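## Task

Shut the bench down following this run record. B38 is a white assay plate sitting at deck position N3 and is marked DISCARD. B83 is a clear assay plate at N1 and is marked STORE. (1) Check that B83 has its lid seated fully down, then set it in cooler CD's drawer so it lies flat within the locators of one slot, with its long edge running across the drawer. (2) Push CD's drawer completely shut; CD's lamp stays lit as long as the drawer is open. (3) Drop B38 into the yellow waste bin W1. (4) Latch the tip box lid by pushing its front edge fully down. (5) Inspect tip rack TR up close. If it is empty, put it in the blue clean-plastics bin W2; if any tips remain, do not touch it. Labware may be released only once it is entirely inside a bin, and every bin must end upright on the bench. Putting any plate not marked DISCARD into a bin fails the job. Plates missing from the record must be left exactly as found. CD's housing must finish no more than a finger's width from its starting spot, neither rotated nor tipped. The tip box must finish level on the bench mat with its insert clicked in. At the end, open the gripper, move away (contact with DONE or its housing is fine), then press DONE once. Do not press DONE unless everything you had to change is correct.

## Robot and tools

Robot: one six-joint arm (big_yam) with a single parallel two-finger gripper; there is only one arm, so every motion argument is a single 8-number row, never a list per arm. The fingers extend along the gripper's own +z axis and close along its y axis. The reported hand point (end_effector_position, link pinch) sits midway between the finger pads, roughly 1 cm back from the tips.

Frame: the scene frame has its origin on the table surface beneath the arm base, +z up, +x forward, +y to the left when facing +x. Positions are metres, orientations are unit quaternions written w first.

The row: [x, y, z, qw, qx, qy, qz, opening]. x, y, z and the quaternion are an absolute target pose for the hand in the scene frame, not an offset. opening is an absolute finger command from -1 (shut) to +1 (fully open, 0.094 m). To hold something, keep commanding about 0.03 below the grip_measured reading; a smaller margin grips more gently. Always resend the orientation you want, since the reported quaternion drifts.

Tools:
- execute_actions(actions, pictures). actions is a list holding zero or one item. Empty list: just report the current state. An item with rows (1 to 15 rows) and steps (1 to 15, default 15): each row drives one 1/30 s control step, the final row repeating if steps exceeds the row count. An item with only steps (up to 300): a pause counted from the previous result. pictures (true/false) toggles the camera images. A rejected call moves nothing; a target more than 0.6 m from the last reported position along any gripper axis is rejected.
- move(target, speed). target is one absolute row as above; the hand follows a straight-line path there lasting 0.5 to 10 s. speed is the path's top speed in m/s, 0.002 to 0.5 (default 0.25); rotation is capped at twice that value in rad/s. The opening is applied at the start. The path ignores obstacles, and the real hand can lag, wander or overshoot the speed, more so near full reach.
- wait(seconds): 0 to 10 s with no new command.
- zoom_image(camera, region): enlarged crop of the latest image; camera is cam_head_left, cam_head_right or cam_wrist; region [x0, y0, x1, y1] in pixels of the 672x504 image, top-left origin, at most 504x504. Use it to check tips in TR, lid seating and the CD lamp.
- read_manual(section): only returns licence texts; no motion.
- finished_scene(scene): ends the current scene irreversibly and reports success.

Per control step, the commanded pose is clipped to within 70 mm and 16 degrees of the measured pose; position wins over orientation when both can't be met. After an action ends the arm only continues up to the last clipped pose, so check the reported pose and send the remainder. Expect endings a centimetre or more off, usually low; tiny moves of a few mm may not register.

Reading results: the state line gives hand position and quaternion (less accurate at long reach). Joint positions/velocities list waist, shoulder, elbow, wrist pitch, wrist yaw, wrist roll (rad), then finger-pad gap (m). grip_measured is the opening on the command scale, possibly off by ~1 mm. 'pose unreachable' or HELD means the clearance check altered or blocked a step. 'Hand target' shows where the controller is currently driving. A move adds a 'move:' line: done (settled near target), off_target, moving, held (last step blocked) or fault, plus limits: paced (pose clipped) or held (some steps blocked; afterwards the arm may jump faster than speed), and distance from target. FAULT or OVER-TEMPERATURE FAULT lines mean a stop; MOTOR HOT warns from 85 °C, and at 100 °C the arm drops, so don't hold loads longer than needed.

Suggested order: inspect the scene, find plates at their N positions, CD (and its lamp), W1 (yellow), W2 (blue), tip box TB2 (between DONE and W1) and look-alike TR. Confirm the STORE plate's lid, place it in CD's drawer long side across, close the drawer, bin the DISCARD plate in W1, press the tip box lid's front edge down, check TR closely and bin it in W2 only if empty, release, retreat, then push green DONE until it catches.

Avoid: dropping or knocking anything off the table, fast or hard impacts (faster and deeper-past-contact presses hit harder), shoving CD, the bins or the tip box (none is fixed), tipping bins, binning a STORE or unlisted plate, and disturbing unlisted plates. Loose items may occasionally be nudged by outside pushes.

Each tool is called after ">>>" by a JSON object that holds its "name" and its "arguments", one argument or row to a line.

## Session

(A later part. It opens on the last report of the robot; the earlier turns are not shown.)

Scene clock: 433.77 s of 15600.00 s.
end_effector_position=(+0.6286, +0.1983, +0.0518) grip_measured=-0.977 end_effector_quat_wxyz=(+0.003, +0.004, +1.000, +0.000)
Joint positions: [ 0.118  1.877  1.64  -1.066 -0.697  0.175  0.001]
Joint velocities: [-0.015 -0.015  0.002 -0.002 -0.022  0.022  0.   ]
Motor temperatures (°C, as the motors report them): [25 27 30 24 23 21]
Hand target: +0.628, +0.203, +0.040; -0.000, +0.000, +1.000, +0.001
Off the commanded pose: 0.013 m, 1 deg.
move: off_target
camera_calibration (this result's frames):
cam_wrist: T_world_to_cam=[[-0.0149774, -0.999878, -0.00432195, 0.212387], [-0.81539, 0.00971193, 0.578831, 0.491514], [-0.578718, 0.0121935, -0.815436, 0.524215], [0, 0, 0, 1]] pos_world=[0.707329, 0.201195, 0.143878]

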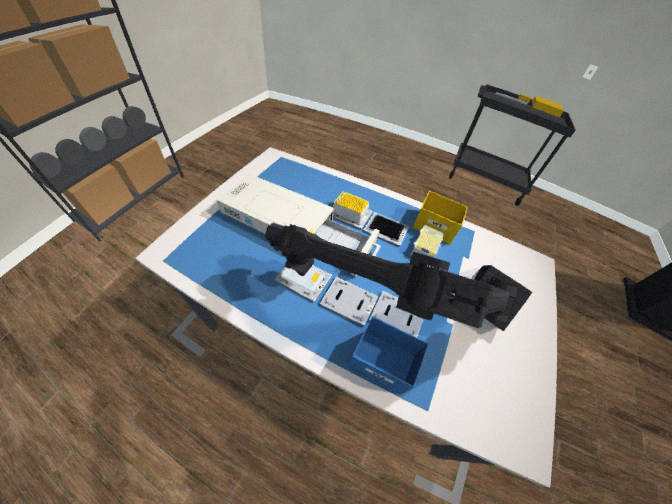

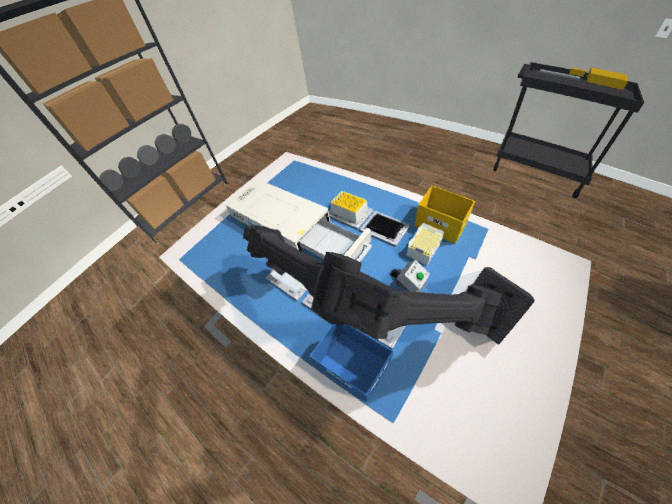

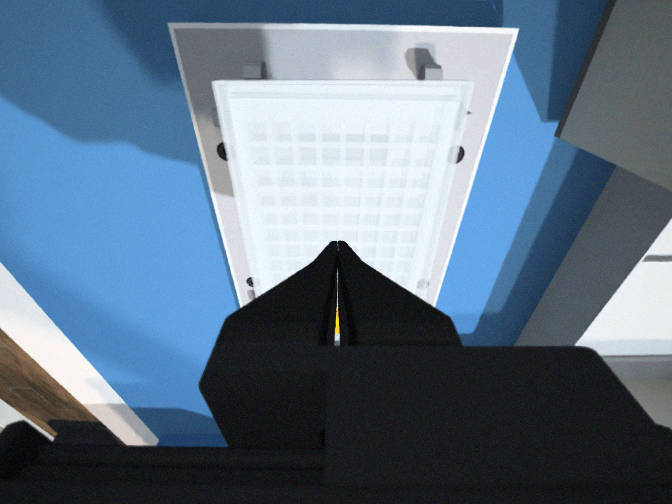

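>>> {"name": "move", "arguments": {
  "target": [0.628,0.203,0.018,0,0,1,0,-1],
  "speed": 0.03
}}

Scene clock: 438.70 s of 15600.00 s.
end_effector_position=(+0.6307, +0.1965, +0.0495) grip_measured=-0.977 end_effector_quat_wxyz=(+0.010, +0.012, +1.000, +0.001)
Joint positions: [ 0.118  1.877  1.63  -1.039 -0.696  0.203  0.001]
Joint velocities: [ 0.005 -0.005 -0.007 -0.002 -0.051 -0.037 -0.001]
Motor temperatures (°C, as the motors report them): [25 27 30 24 23 21]
Hand target: +0.627, +0.203, +0.019; -0.000, +0.000, +1.000, +0.000
Off the commanded pose: 0.032 m, 2 deg.
After step 90, 0.57 s passed at rest.
move: off_target
camera_calibration (this result's frames):
cam_wrist: T_world_to_cam=[[-0.0314961, -0.999488, -0.00565371, 0.221008], [-0.822868, 0.0227188, 0.567778, 0.49728], [-0.567359, 0.0225351, -0.823162, 0.514844], [0, 0, 0, 1]] pos_world=[0.708258, 0.197995, 0.142706]

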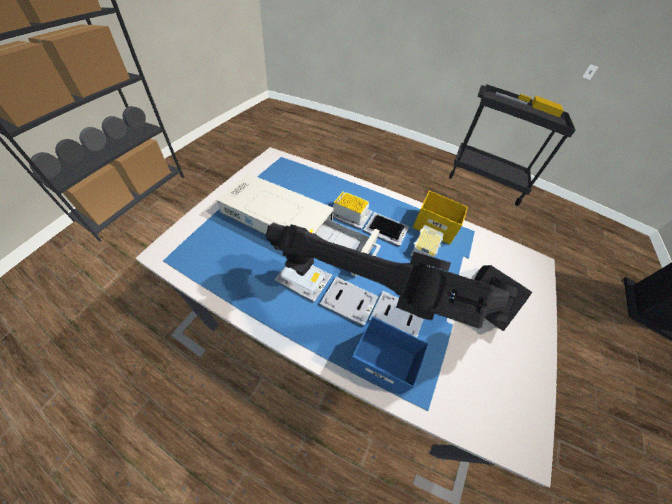

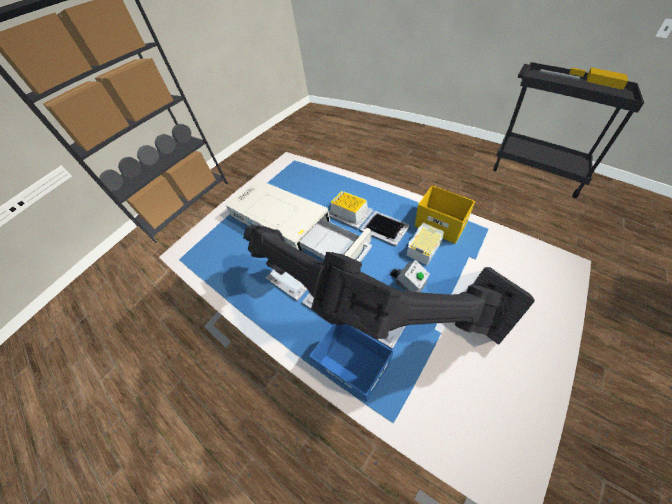

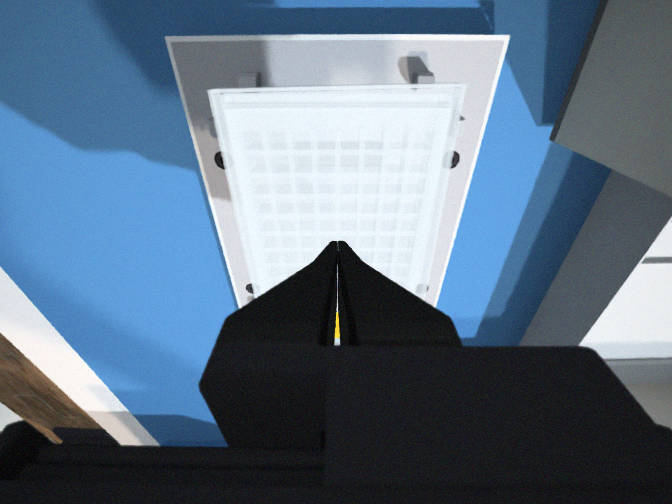

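>>> {"name": "move", "arguments": {
  "target": [0.56,0.26,0.12,0,0,1,0,1]
}}

>>> {"name": "zoom_image", "arguments": {
  "camera": "cam_head_left",
  "region": [265,245,345,305]
}}

>>> {"name": "zoom_image", "arguments": {
  "camera": "cam_head_right",
  "region": [255,245,335,305]
}}

Scene clock: 449.63 s of 15600.00 s.
end_effector_position=(+0.5656, +0.2539, +0.1281) grip_measured=+1.000 end_effector_quat_wxyz=(+0.014, +0.004, +1.000, +0.002)
Joint positions: [ 0.12   1.623  1.511 -1.161 -0.695  0.198  0.094]
Joint velocities: [-0.015 -0.005  0.012 -0.007  0.022 -0.037  0.   ]
Motor temperatures (°C, as the motors report them): [25 27 30 24 23 21]
Hand target: +0.559, +0.259, +0.119; -0.000, +0.000, +1.000, +0.000
Off the commanded pose: 0.012 m, 2 deg.
After step 90, 6.73 s passed at rest.
move: off_target
camera_calibration (this result's frames):
cam_wrist: T_world_to_cam=[[-0.0160119, -0.999844, -0.00743703, 0.268332], [-0.828474, 0.0091025, 0.559953, 0.405417], [-0.559798, 0.0151273, -0.828491, 0.539555], [0, 0, 0, 1]] pos_world=[0.642216, 0.256438, 0.221997]

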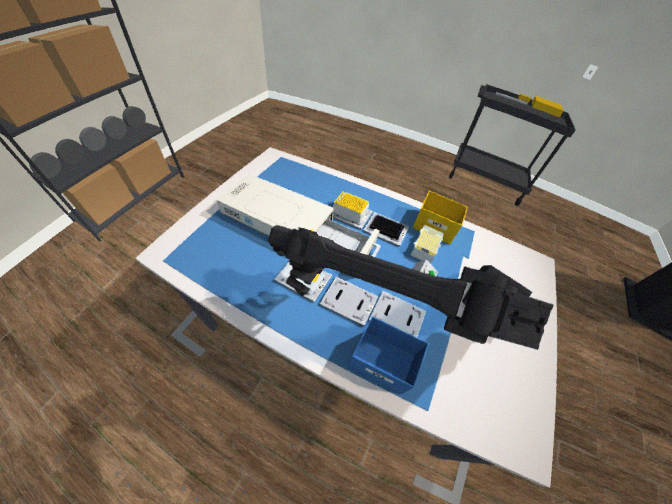

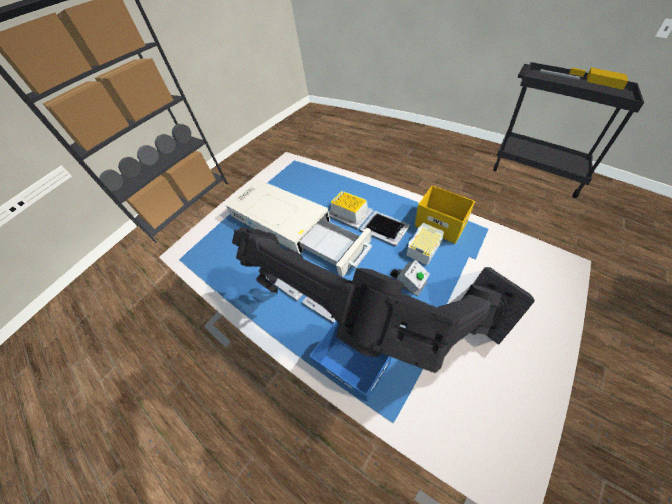

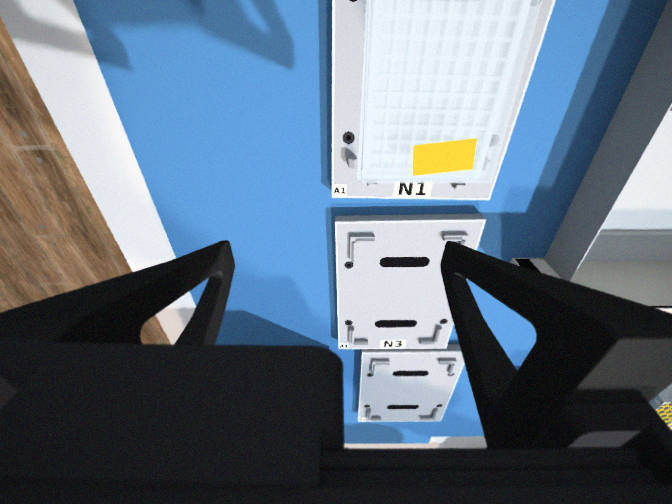

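Region (265, 245, 345, 305) of cam_head_left's 672x504 image, scaled by 6.300, with more detail than that image has; it fills the top 378 rows of this view, and the rest is white.

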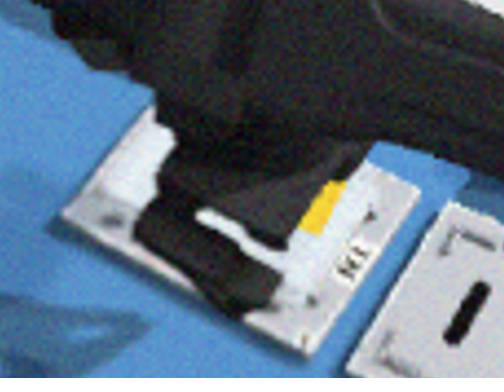

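Region (255, 245, 335, 305) of cam_head_right's 672x504 image, scaled by 6.300, with more detail than that image has; it fills the top 378 rows of this view, and the rest is white.

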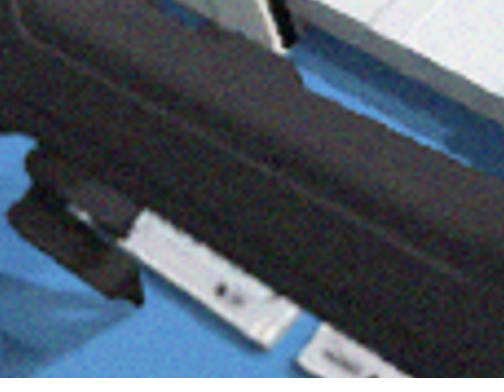

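>>> {"name": "move", "arguments": {
  "target": [0.70,0.203,0.075,0,0.087,0.996,0,1]
}}

Scene clock: 459.00 s of 15600.00 s.
end_effector_position=(+0.6880, +0.2078, +0.0546) grip_measured=+1.000 end_effector_quat_wxyz=(-0.016, +0.080, +0.997, -0.002)
Joint positions: [ 0.114  2.059  1.974 -1.272 -0.702  0.29   0.094]
Joint velocities: [-0.015 -0.015 -0.007 -0.007 -0.007 -0.022  0.   ]
Motor temperatures (°C, as the motors report them): [25 27 30 24 23 21]
Hand target: +0.701, +0.205, +0.076; +0.001, +0.087, +0.996, -0.000
Off the commanded pose: 0.024 m, 2 deg.
After step 90, 5.17 s passed at rest.
move: off_target
camera_calibration (this result's frames):
cam_wrist: T_world_to_cam=[[-0.166039, -0.986114, 0.00316666, 0.32344], [-0.781798, 0.133592, 0.609052, 0.487688], [-0.601018, 0.0986505, -0.793124, 0.556957], [0, 0, 0, 1]] pos_world=[0.769718, 0.198854, 0.143684]

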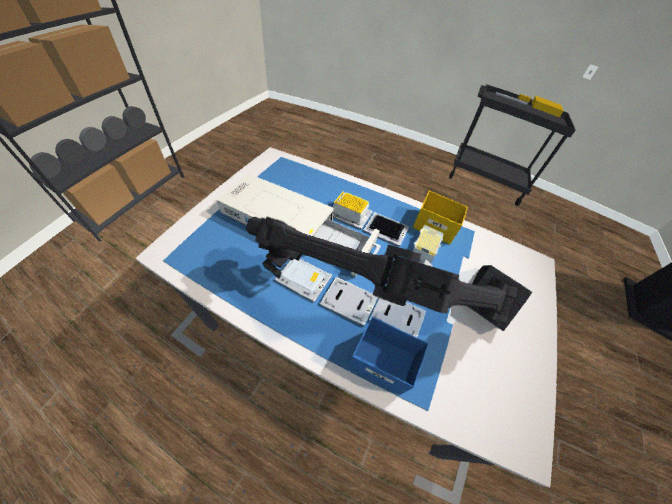

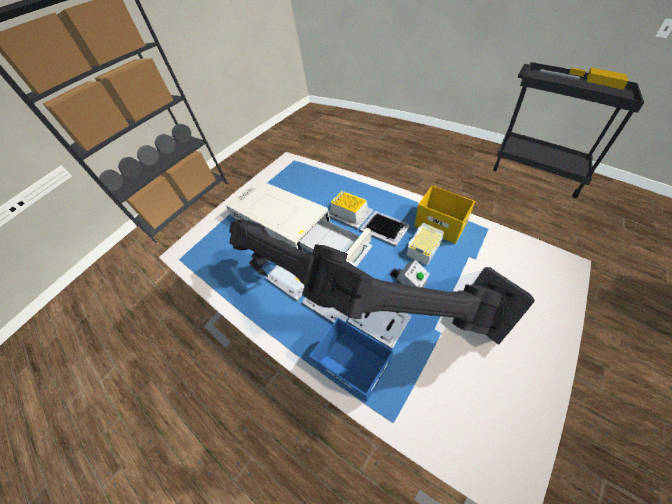

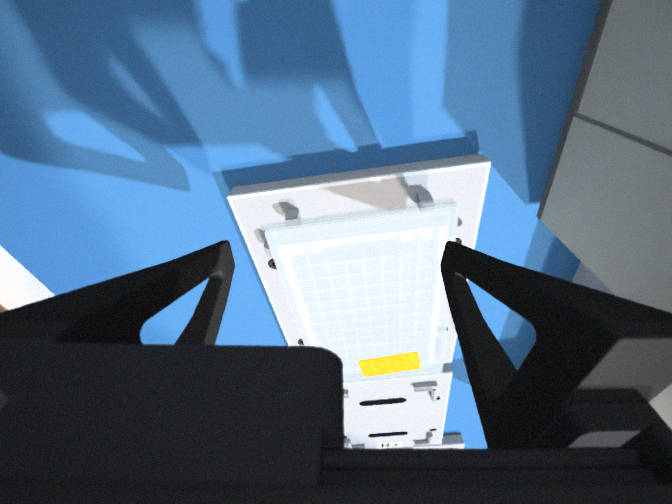

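>>> {"name": "zoom_image", "arguments": {
  "camera": "cam_wrist",
  "region": [230,160,490,290]
}}

Region (230, 160, 490, 290) of cam_wrist's 672x504 image, scaled by 1.938, with more detail than that image has.

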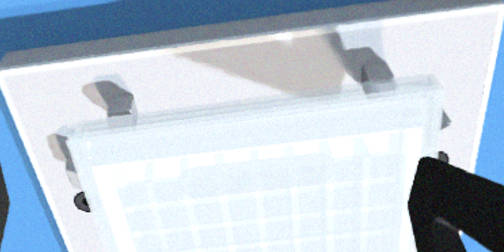

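>>> {"name": "move", "arguments": {
  "target": [0.706,0.203,0.09,0,0,1,0,-1],
  "speed": 0.08
}}

>>> {"name": "move", "arguments": {
  "target": [0.706,0.203,0.005,0,0,1,0,-1],
  "speed": 0.03
}}

Scene clock: 490.83 s of 15600.00 s.
end_effector_position=(+0.6917, +0.2125, +0.0697) grip_measured=-0.977 end_effector_quat_wxyz=(-0.016, -0.001, +1.000, -0.000)
Joint positions: [ 0.104  2.059  2.013 -1.318 -0.705  0.116  0.001]
Joint velocities: [-0.005 -0.005 -0.007  0.017 -0.095 -0.081  0.   ]
Motor temperatures (°C, as the motors report them): [26 28 33 24 23 21]
Hand target: +0.705, +0.203, +0.090; +0.000, +0.000, +1.000, -0.000
Off the commanded pose: 0.027 m, 2 deg.
After step 90, 27.40 s passed at rest.
move: off_target
camera_calibration (this result's frames):
cam_wrist: T_world_to_cam=[[-0.00573628, -0.999978, -0.00342029, 0.22116], [-0.793177, 0.00246703, 0.608986, 0.51652], [-0.608964, 0.00620621, -0.793174, 0.595824], [0, 0, 0, 1]] pos_world=[0.773796, 0.216183, 0.158795]

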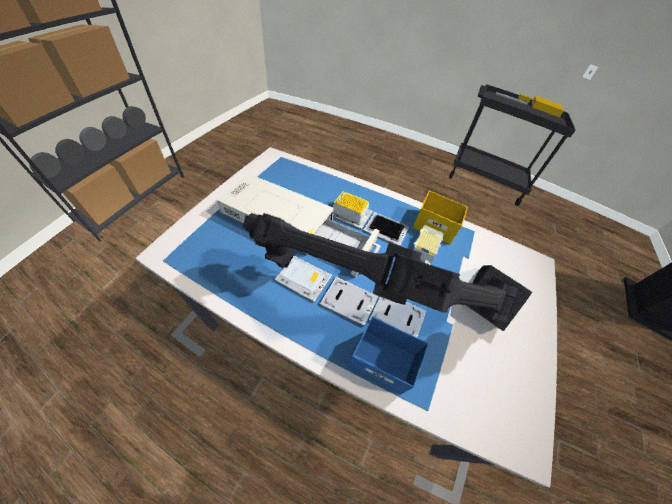

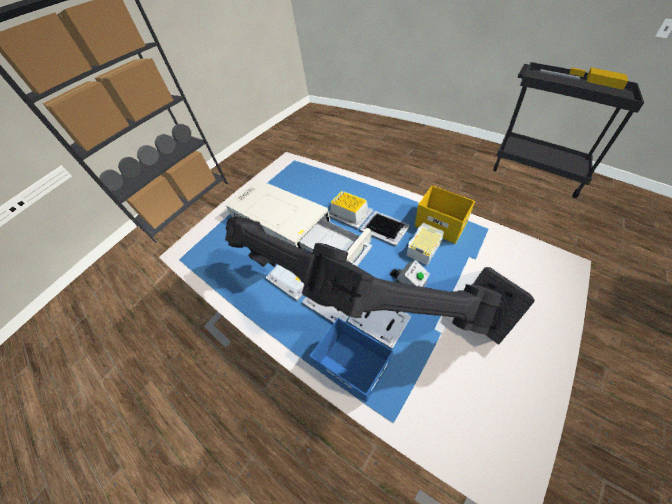

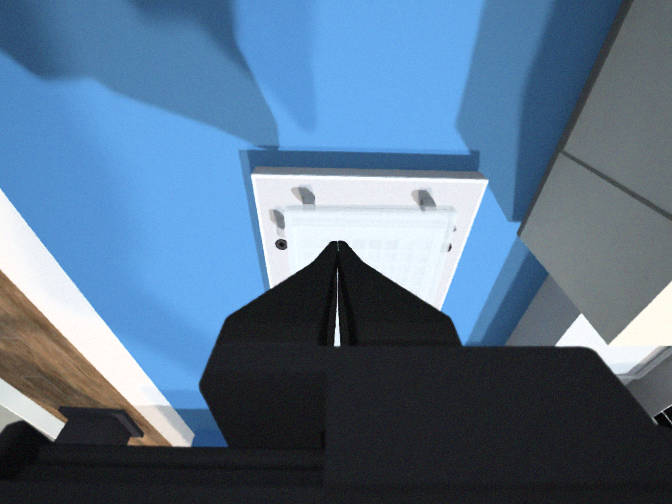

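Scene clock: 493.43 s of 15600.00 s.
end_effector_position=(+0.7152, +0.1988, +0.0335) grip_measured=-0.977 end_effector_quat_wxyz=(+0.020, -0.001, +1.000, +0.001)
Joint positions: [ 0.121  2.102  1.988 -1.144 -0.691  0.196  0.001]
Joint velocities: [ 0.005 -0.005  0.012  0.007 -0.037  0.037  0.   ]
Motor temperatures (°C, as the motors report them): [26 28 32 24 23 21]
Hand target: +0.706, +0.203, +0.006; +0.000, -0.000, +1.000, +0.000
Off the commanded pose: 0.030 m, 2 deg.
move: off_target
camera_calibration (this result's frames):
cam_wrist: T_world_to_cam=[[-0.00503372, -0.999973, -0.00535207, 0.207004], [-0.834494, 0.00125157, 0.551016, 0.58899], [-0.550994, 0.00723993, -0.834478, 0.541215], [0, 0, 0, 1]] pos_world=[0.790757, 0.202343, 0.128197]

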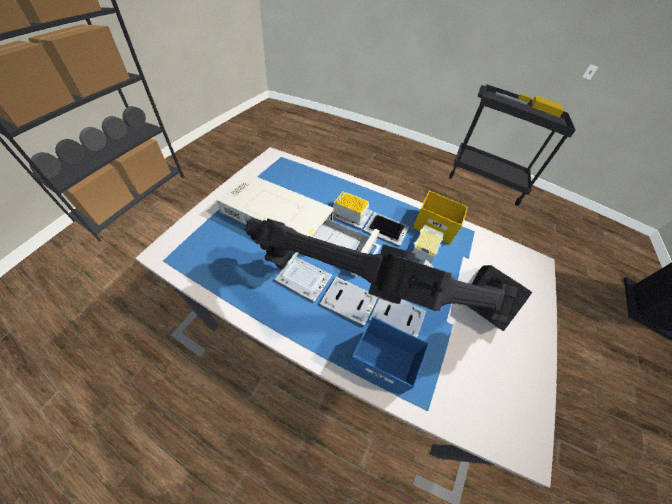

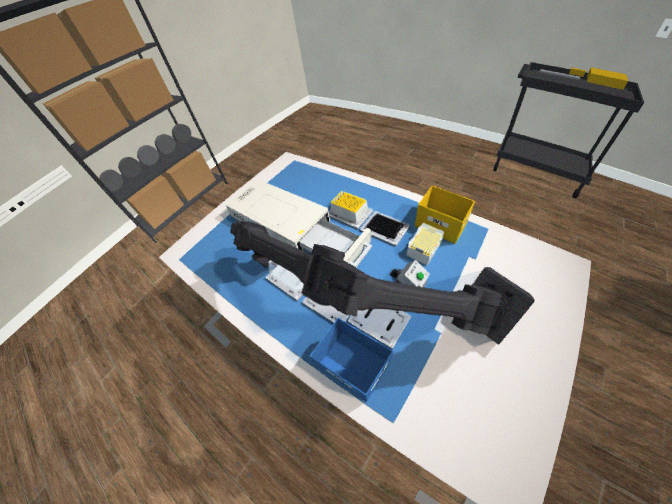

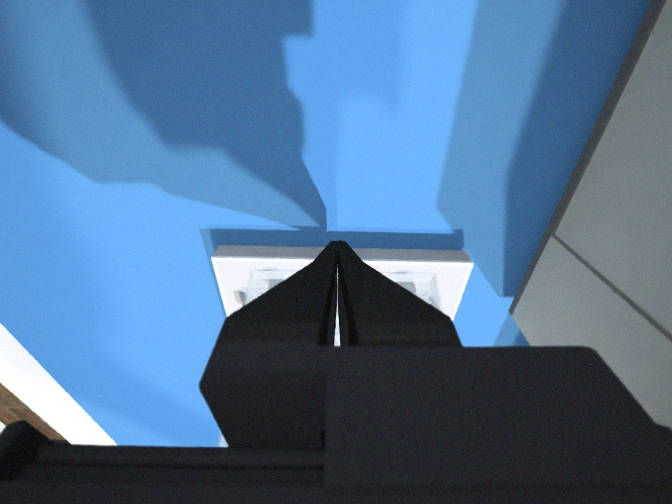

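>>> {"name": "move", "arguments": {
  "target": [0.66,0.203,0.13,0,0,1,0,1],
  "speed": 0.1
}}

Scene clock: 499.07 s of 15600.00 s.
end_effector_position=(+0.6595, +0.2096, +0.1107) grip_measured=+1.000 end_effector_quat_wxyz=(-0.008, -0.005, +1.000, -0.000)
Joint positions: [ 0.064  1.933  1.876 -1.321 -0.712  0.068  0.094]
Joint velocities: [ 0.005 -0.005 -0.007 -0.007 -0.007 -0.007  0.   ]
Motor temperatures (°C, as the motors report them): [26 28 32 24 23 21]
Hand target: +0.659, +0.202, +0.129; -0.000, -0.000, +1.000, -0.001
Off the commanded pose: 0.020 m, 1 deg.
After step 90, 1.13 s passed at rest.
move: off_target
camera_calibration (this result's frames):
cam_wrist: T_world_to_cam=[[0.00348968, -0.999987, -0.00358904, 0.212148], [-0.802294, -0.00494214, 0.596909, 0.474887], [-0.596919, 0.000796441, -0.802301, 0.602944], [0, 0, 0, 1]] pos_world=[0.740167, 0.214013, 0.20104]

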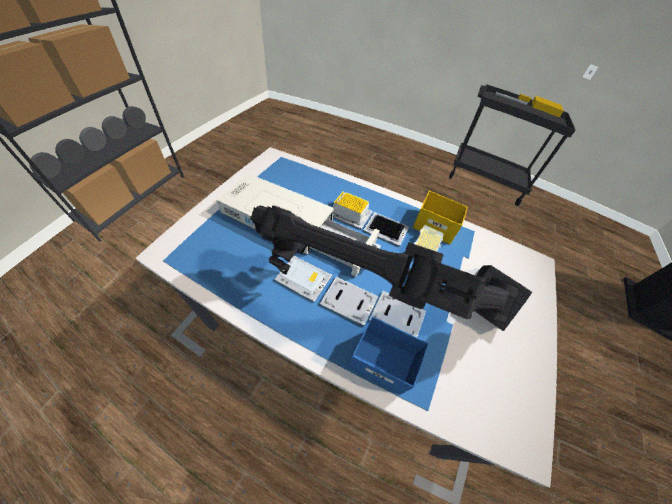

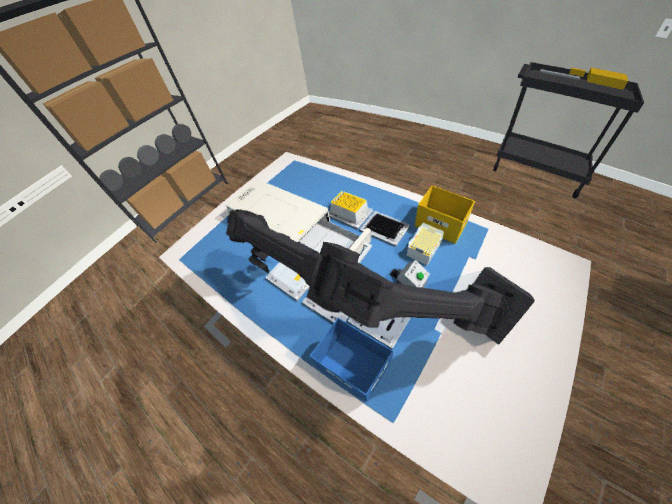

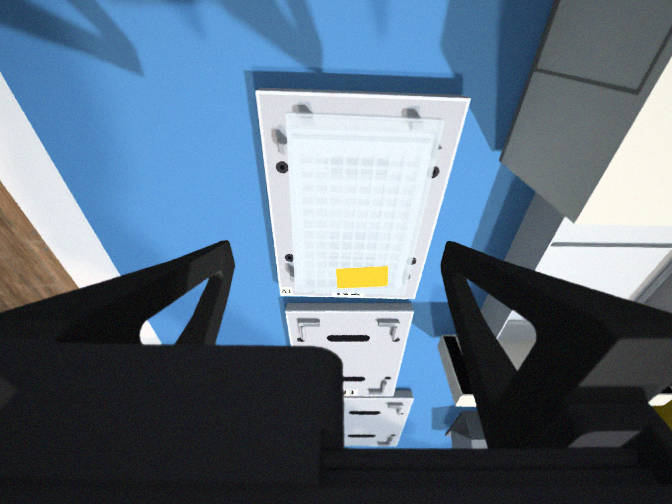

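>>> {"name": "move", "arguments": {
  "target": [0.630,0.200,0.085,0,0,1,0,1],
  "speed": 0.08
}}

>>> {"name": "move", "arguments": {
  "target": [0.630,0.203,0.018,0,0,1,0,1],
  "speed": 0.04
}}

Scene clock: 509.63 s of 15600.00 s.
end_effector_position=(+0.6287, +0.1829, +0.0835) grip_measured=+1.000 end_effector_quat_wxyz=(-0.008, +0.014, +1.000, -0.001)
Joint positions: [ 0.064  1.879  1.683 -1.182 -0.71   0.107  0.094]
Joint velocities: [-0.005  0.005 -0.007 -0.012  0.007 -0.022  0.   ]
Motor temperatures (°C, as the motors report them): [26 28 31 24 23 21]
Hand target: +0.630, +0.200, +0.085; -0.000, +0.000, +1.000, +0.000
Off the commanded pose: 0.017 m, 2 deg.
After step 90, 6.53 s passed at rest.
move: off_target
camera_calibration (this result's frames):
cam_wrist: T_world_to_cam=[[-0.0356465, -0.999363, -0.00149104, 0.2098], [-0.80229, 0.0277274, 0.59629, 0.46042], [-0.595869, 0.0224519, -0.802768, 0.558156], [0, 0, 0, 1]] pos_world=[0.709457, 0.184369, 0.173839]

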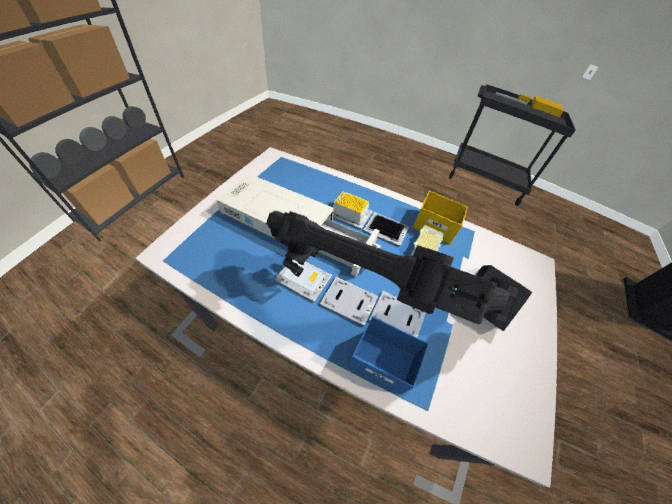

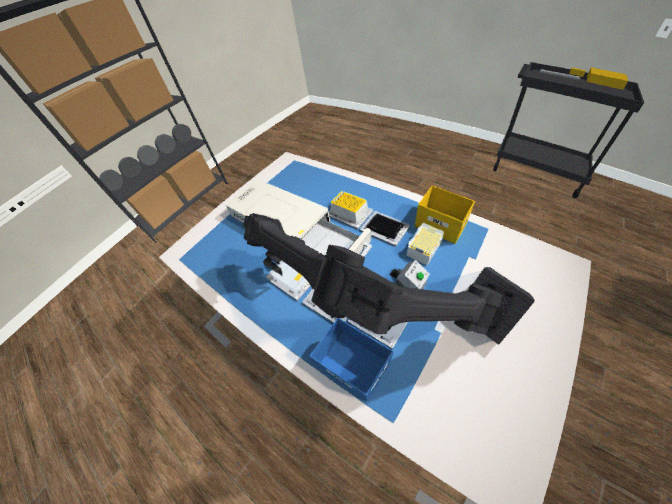

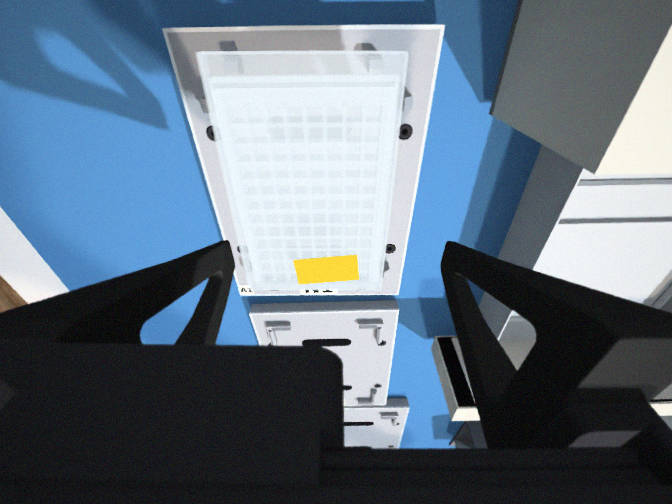

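Scene clock: 511.77 s of 15600.00 s.
end_effector_position=(+0.6313, +0.1982, +0.0311) grip_measured=+1.000 end_effector_quat_wxyz=(+0.004, +0.004, +1.000, -0.000)
Joint positions: [ 0.14   1.901  1.633 -1.016 -0.69   0.204  0.094]
Joint velocities: [-0.024 -0.005  0.012 -0.002  0.037  0.037  0.   ]
Motor temperatures (°C, as the motors report them): [26 28 31 24 23 21]
Hand target: +0.630, +0.203, +0.019; -0.000, +0.000, +1.000, +0.001
Off the commanded pose: 0.014 m, 1 deg.
move: off_target
camera_calibration (this result's frames):
cam_wrist: T_world_to_cam=[[-0.0149577, -0.999881, -0.0038547, 0.212202], [-0.816721, 0.00999351, 0.576946, 0.506519], [-0.576838, 0.011778, -0.816774, 0.507817], [0, 0, 0, 1]] pos_world=[0.709787, 0.201133, 0.123355]

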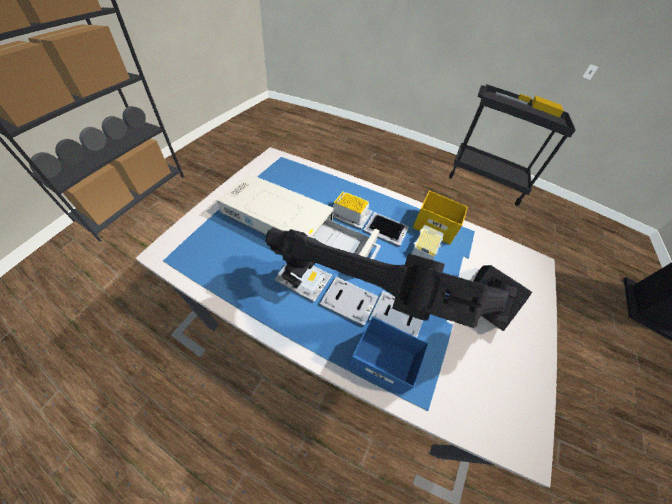

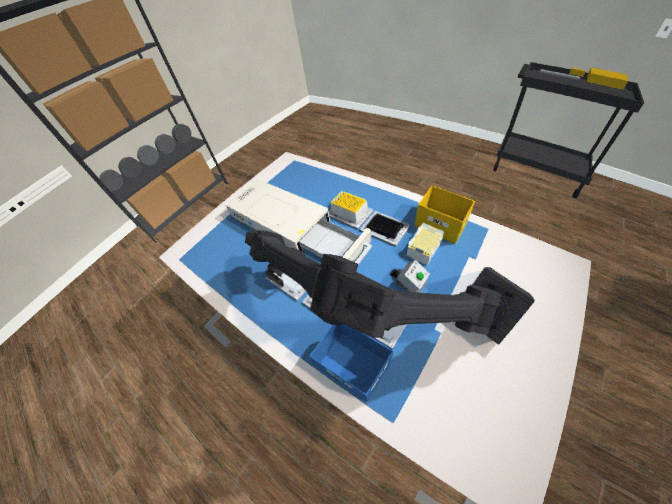

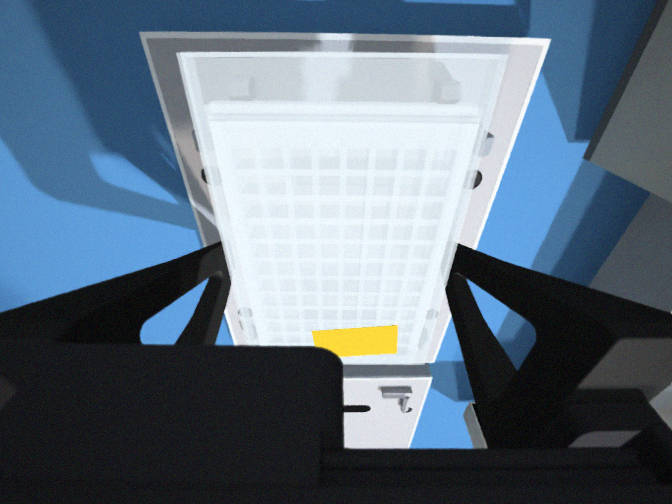

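>>> {"name": "move", "arguments": {
  "target": [0.64,0.203,0.13,0,0,1,0,1],
  "speed": 0.06
}}

Scene clock: 518.63 s of 15600.00 s.
end_effector_position=(+0.6263, +0.1981, +0.0987) grip_measured=+1.000 end_effector_quat_wxyz=(-0.025, +0.009, +1.000, -0.002)
Joint positions: [ 0.066  1.878  1.742 -1.285 -0.71   0.069  0.094]
Joint velocities: [-0.005  0.015  0.017 -0.012 -0.051 -0.095  0.   ]
Motor temperatures (°C, as the motors report them): [26 28 31 24 23 21]
Hand target: +0.639, +0.203, +0.129; +0.000, -0.000, +1.000, -0.001
Off the commanded pose: 0.034 m, 3 deg.
After step 90, 1.80 s passed at rest.
move: off_target
camera_calibration (this result's frames):
cam_wrist: T_world_to_cam=[[-0.0245585, -0.999698, 0.000646596, 0.217819], [-0.781205, 0.0195946, 0.623967, 0.43467], [-0.623792, 0.0148186, -0.78145, 0.585535], [0, 0, 0, 1]] pos_world=[0.710167, 0.200559, 0.186206]

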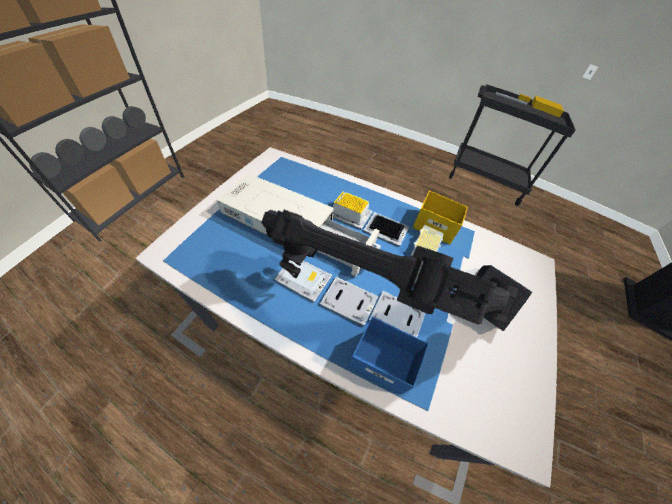

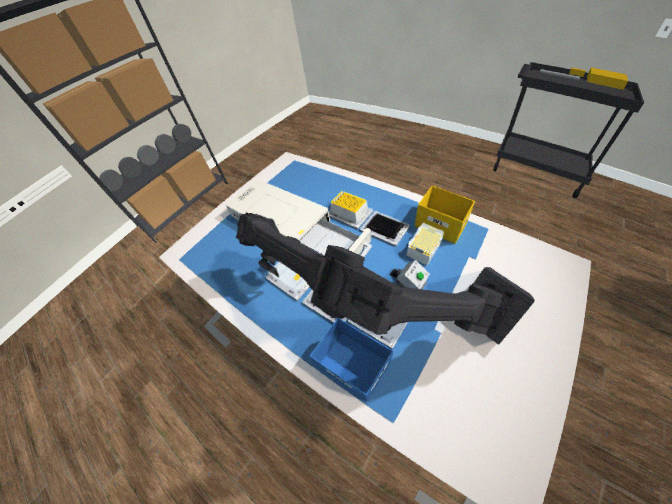

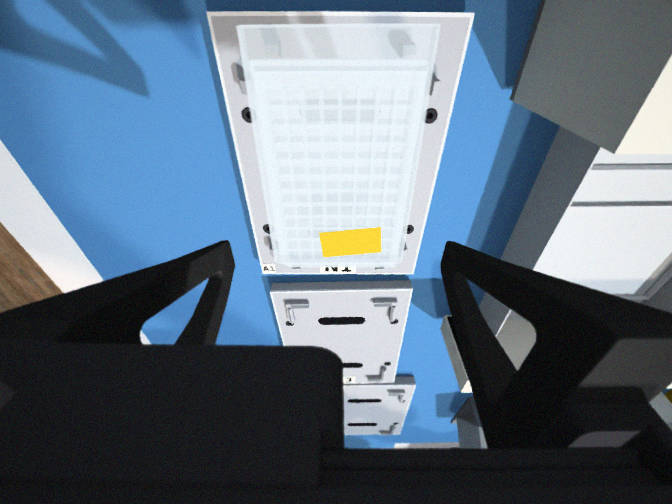

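>>> {"name": "move", "arguments": {
  "target": [0.675,0.205,0.10,0,0,1,0,-1],
  "speed": 0.06
}}

>>> {"name": "move", "arguments": {
  "target": [0.672,0.203,0.02,0,0,1,0,-1],
  "speed": 0.03
}}

>>> {"name": "move", "arguments": {
  "target": [0.65,0.203,0.14,0,0,1,0,1],
  "speed": 0.06
}}

Scene clock: 526.87 s of 15600.00 s.
end_effector_position=(+0.6648, +0.1983, +0.0947) grip_measured=-0.977 end_effector_quat_wxyz=(-0.008, +0.003, +1.000, -0.001)
Joint positions: [ 0.066  1.961  1.87  -1.285 -0.71   0.089  0.001]
Joint velocities: [-0.005  0.005  0.002 -0.007  0.022  0.022  0.   ]
Motor temperatures (°C, as the motors report them): [26 28 32 24 23 21]
Hand target: +0.675, +0.206, +0.101; +0.001, -0.000, +1.000, +0.000
Off the commanded pose: 0.013 m, 1 deg.
After step 90, 4.10 s passed at rest.
move: off_target
camera_calibration (this result's frames):
cam_wrist: T_world_to_cam=[[-0.0137495, -0.999902, -0.00270695, 0.212158], [-0.802479, 0.0094196, 0.596606, 0.486024], [-0.596521, 0.0103753, -0.80253, 0.591139], [0, 0, 0, 1]] pos_world=[0.745568, 0.201425, 0.185016]

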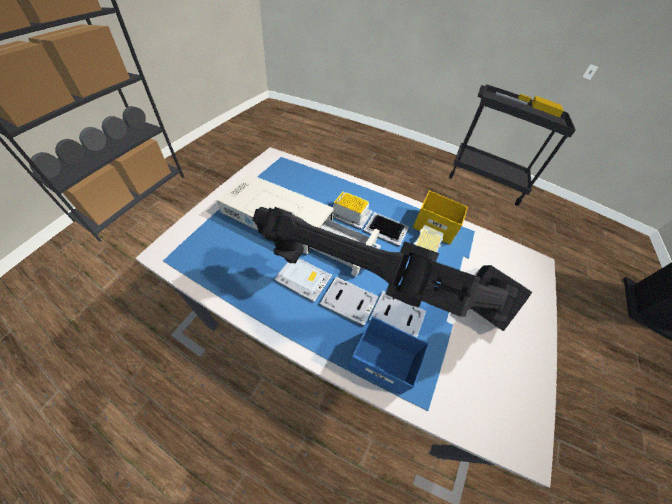

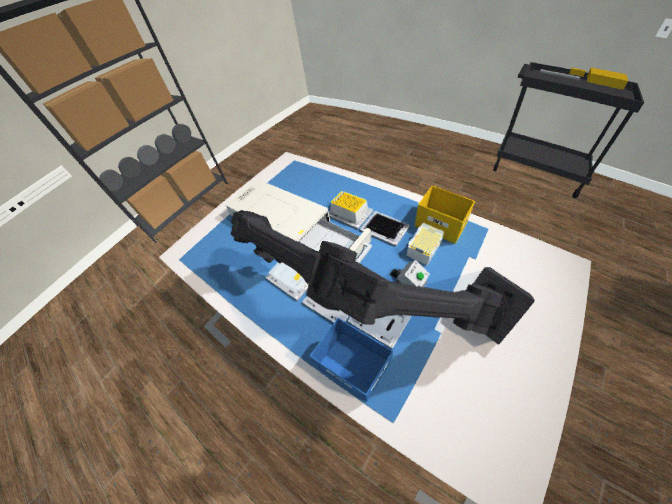

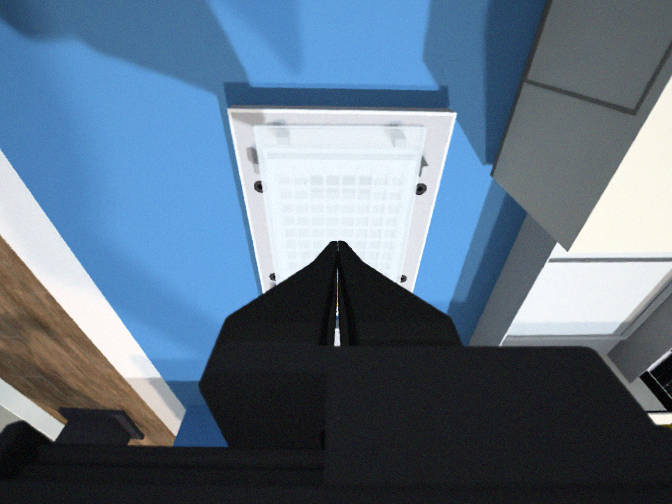

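Scene clock: 529.60 s of 15600.00 s.
end_effector_position=(+0.6750, +0.1957, +0.0485) grip_measured=-0.977 end_effector_quat_wxyz=(+0.010, +0.009, +1.000, +0.000)
Joint positions: [ 0.11   1.993  1.823 -1.123 -0.697  0.186  0.001]
Joint velocities: [-0.005  0.005 -0.002 -0.027 -0.037  0.007  0.001]
Motor temperatures (°C, as the motors report them): [26 28 32 24 23 21]
Hand target: +0.671, +0.203, +0.021; -0.000, +0.000, +1.000, +0.001
Off the commanded pose: 0.030 m, 2 deg.
move: off_target
camera_calibration (this result's frames):
cam_wrist: T_world_to_cam=[[-0.0257012, -0.999658, -0.00473302, 0.217662], [-0.823014, 0.0184718, 0.56772, 0.535258], [-0.567439, 0.0184864, -0.823208, 0.540003], [0, 0, 0, 1]] pos_world=[0.752538, 0.197718, 0.141688]

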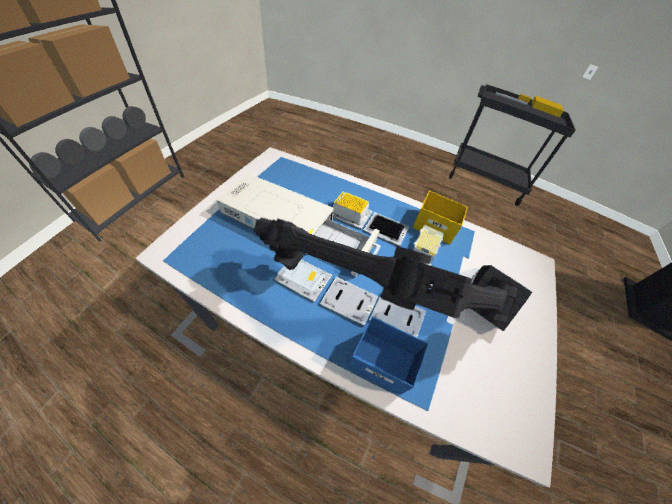

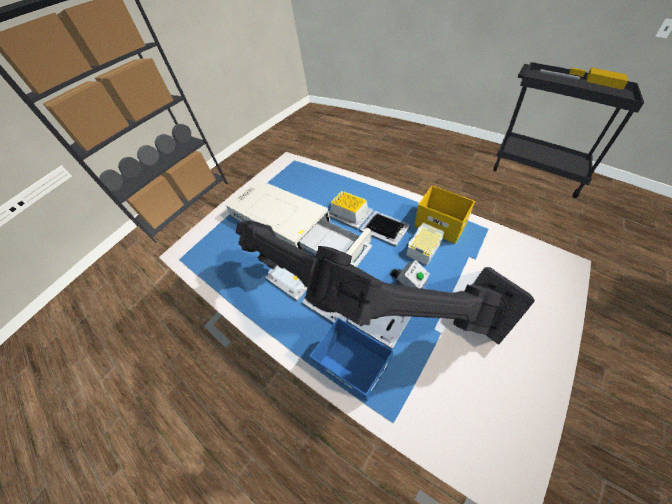

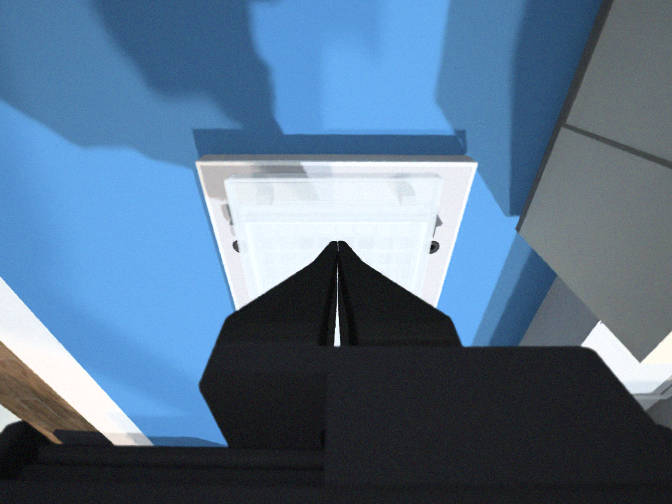

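Scene clock: 531.57 s of 15600.00 s.
end_effector_position=(+0.6433, +0.2038, +0.1130) grip_measured=+1.000 end_effector_quat_wxyz=(-0.018, +0.002, +1.000, -0.001)
Joint positions: [ 0.056  1.904  1.823 -1.33  -0.713  0.054  0.094]
Joint velocities: [-0.015 -0.015  0.007 -0.027 -0.037  0.007  0.   ]
Motor temperatures (°C, as the motors report them): [26 28 32 24 23 21]
Hand target: +0.649, +0.202, +0.139; +0.000, -0.000, +1.000, -0.001
Off the commanded pose: 0.028 m, 2 deg.
move: off_target
camera_calibration (this result's frames):
cam_wrist: T_world_to_cam=[[-0.0106101, -0.999942, -0.00199498, 0.215257], [-0.790409, 0.00716474, 0.612537, 0.448615], [-0.612487, 0.00807594, -0.790439, 0.602365], [0, 0, 0, 1]] pos_world=[0.725814, 0.207165, 0.201768]

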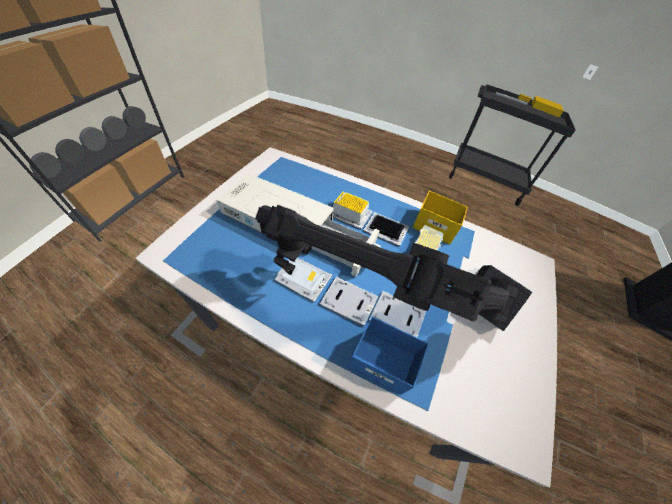

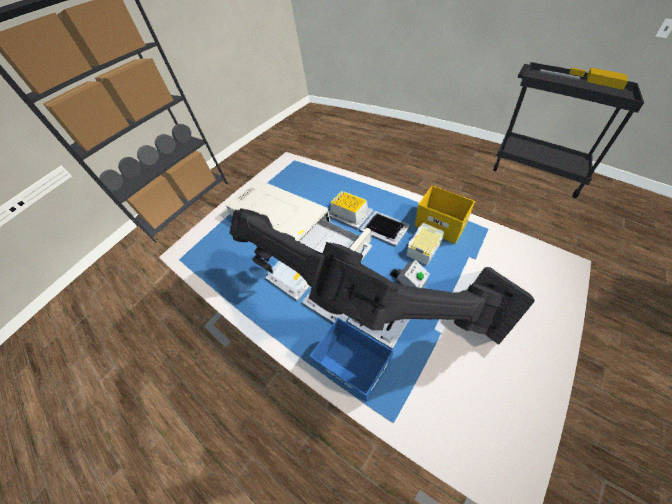

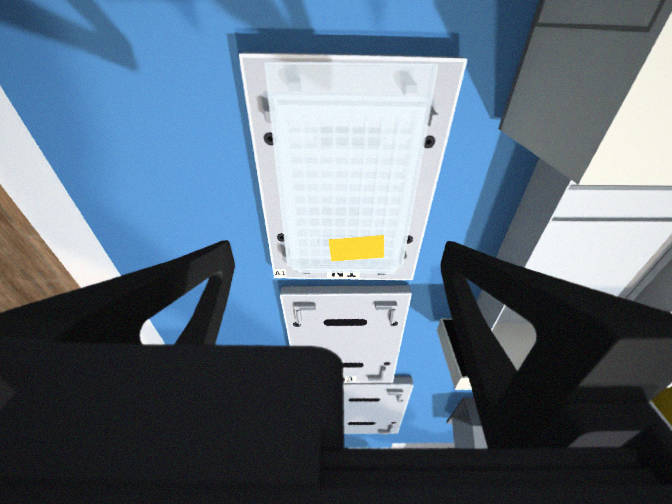

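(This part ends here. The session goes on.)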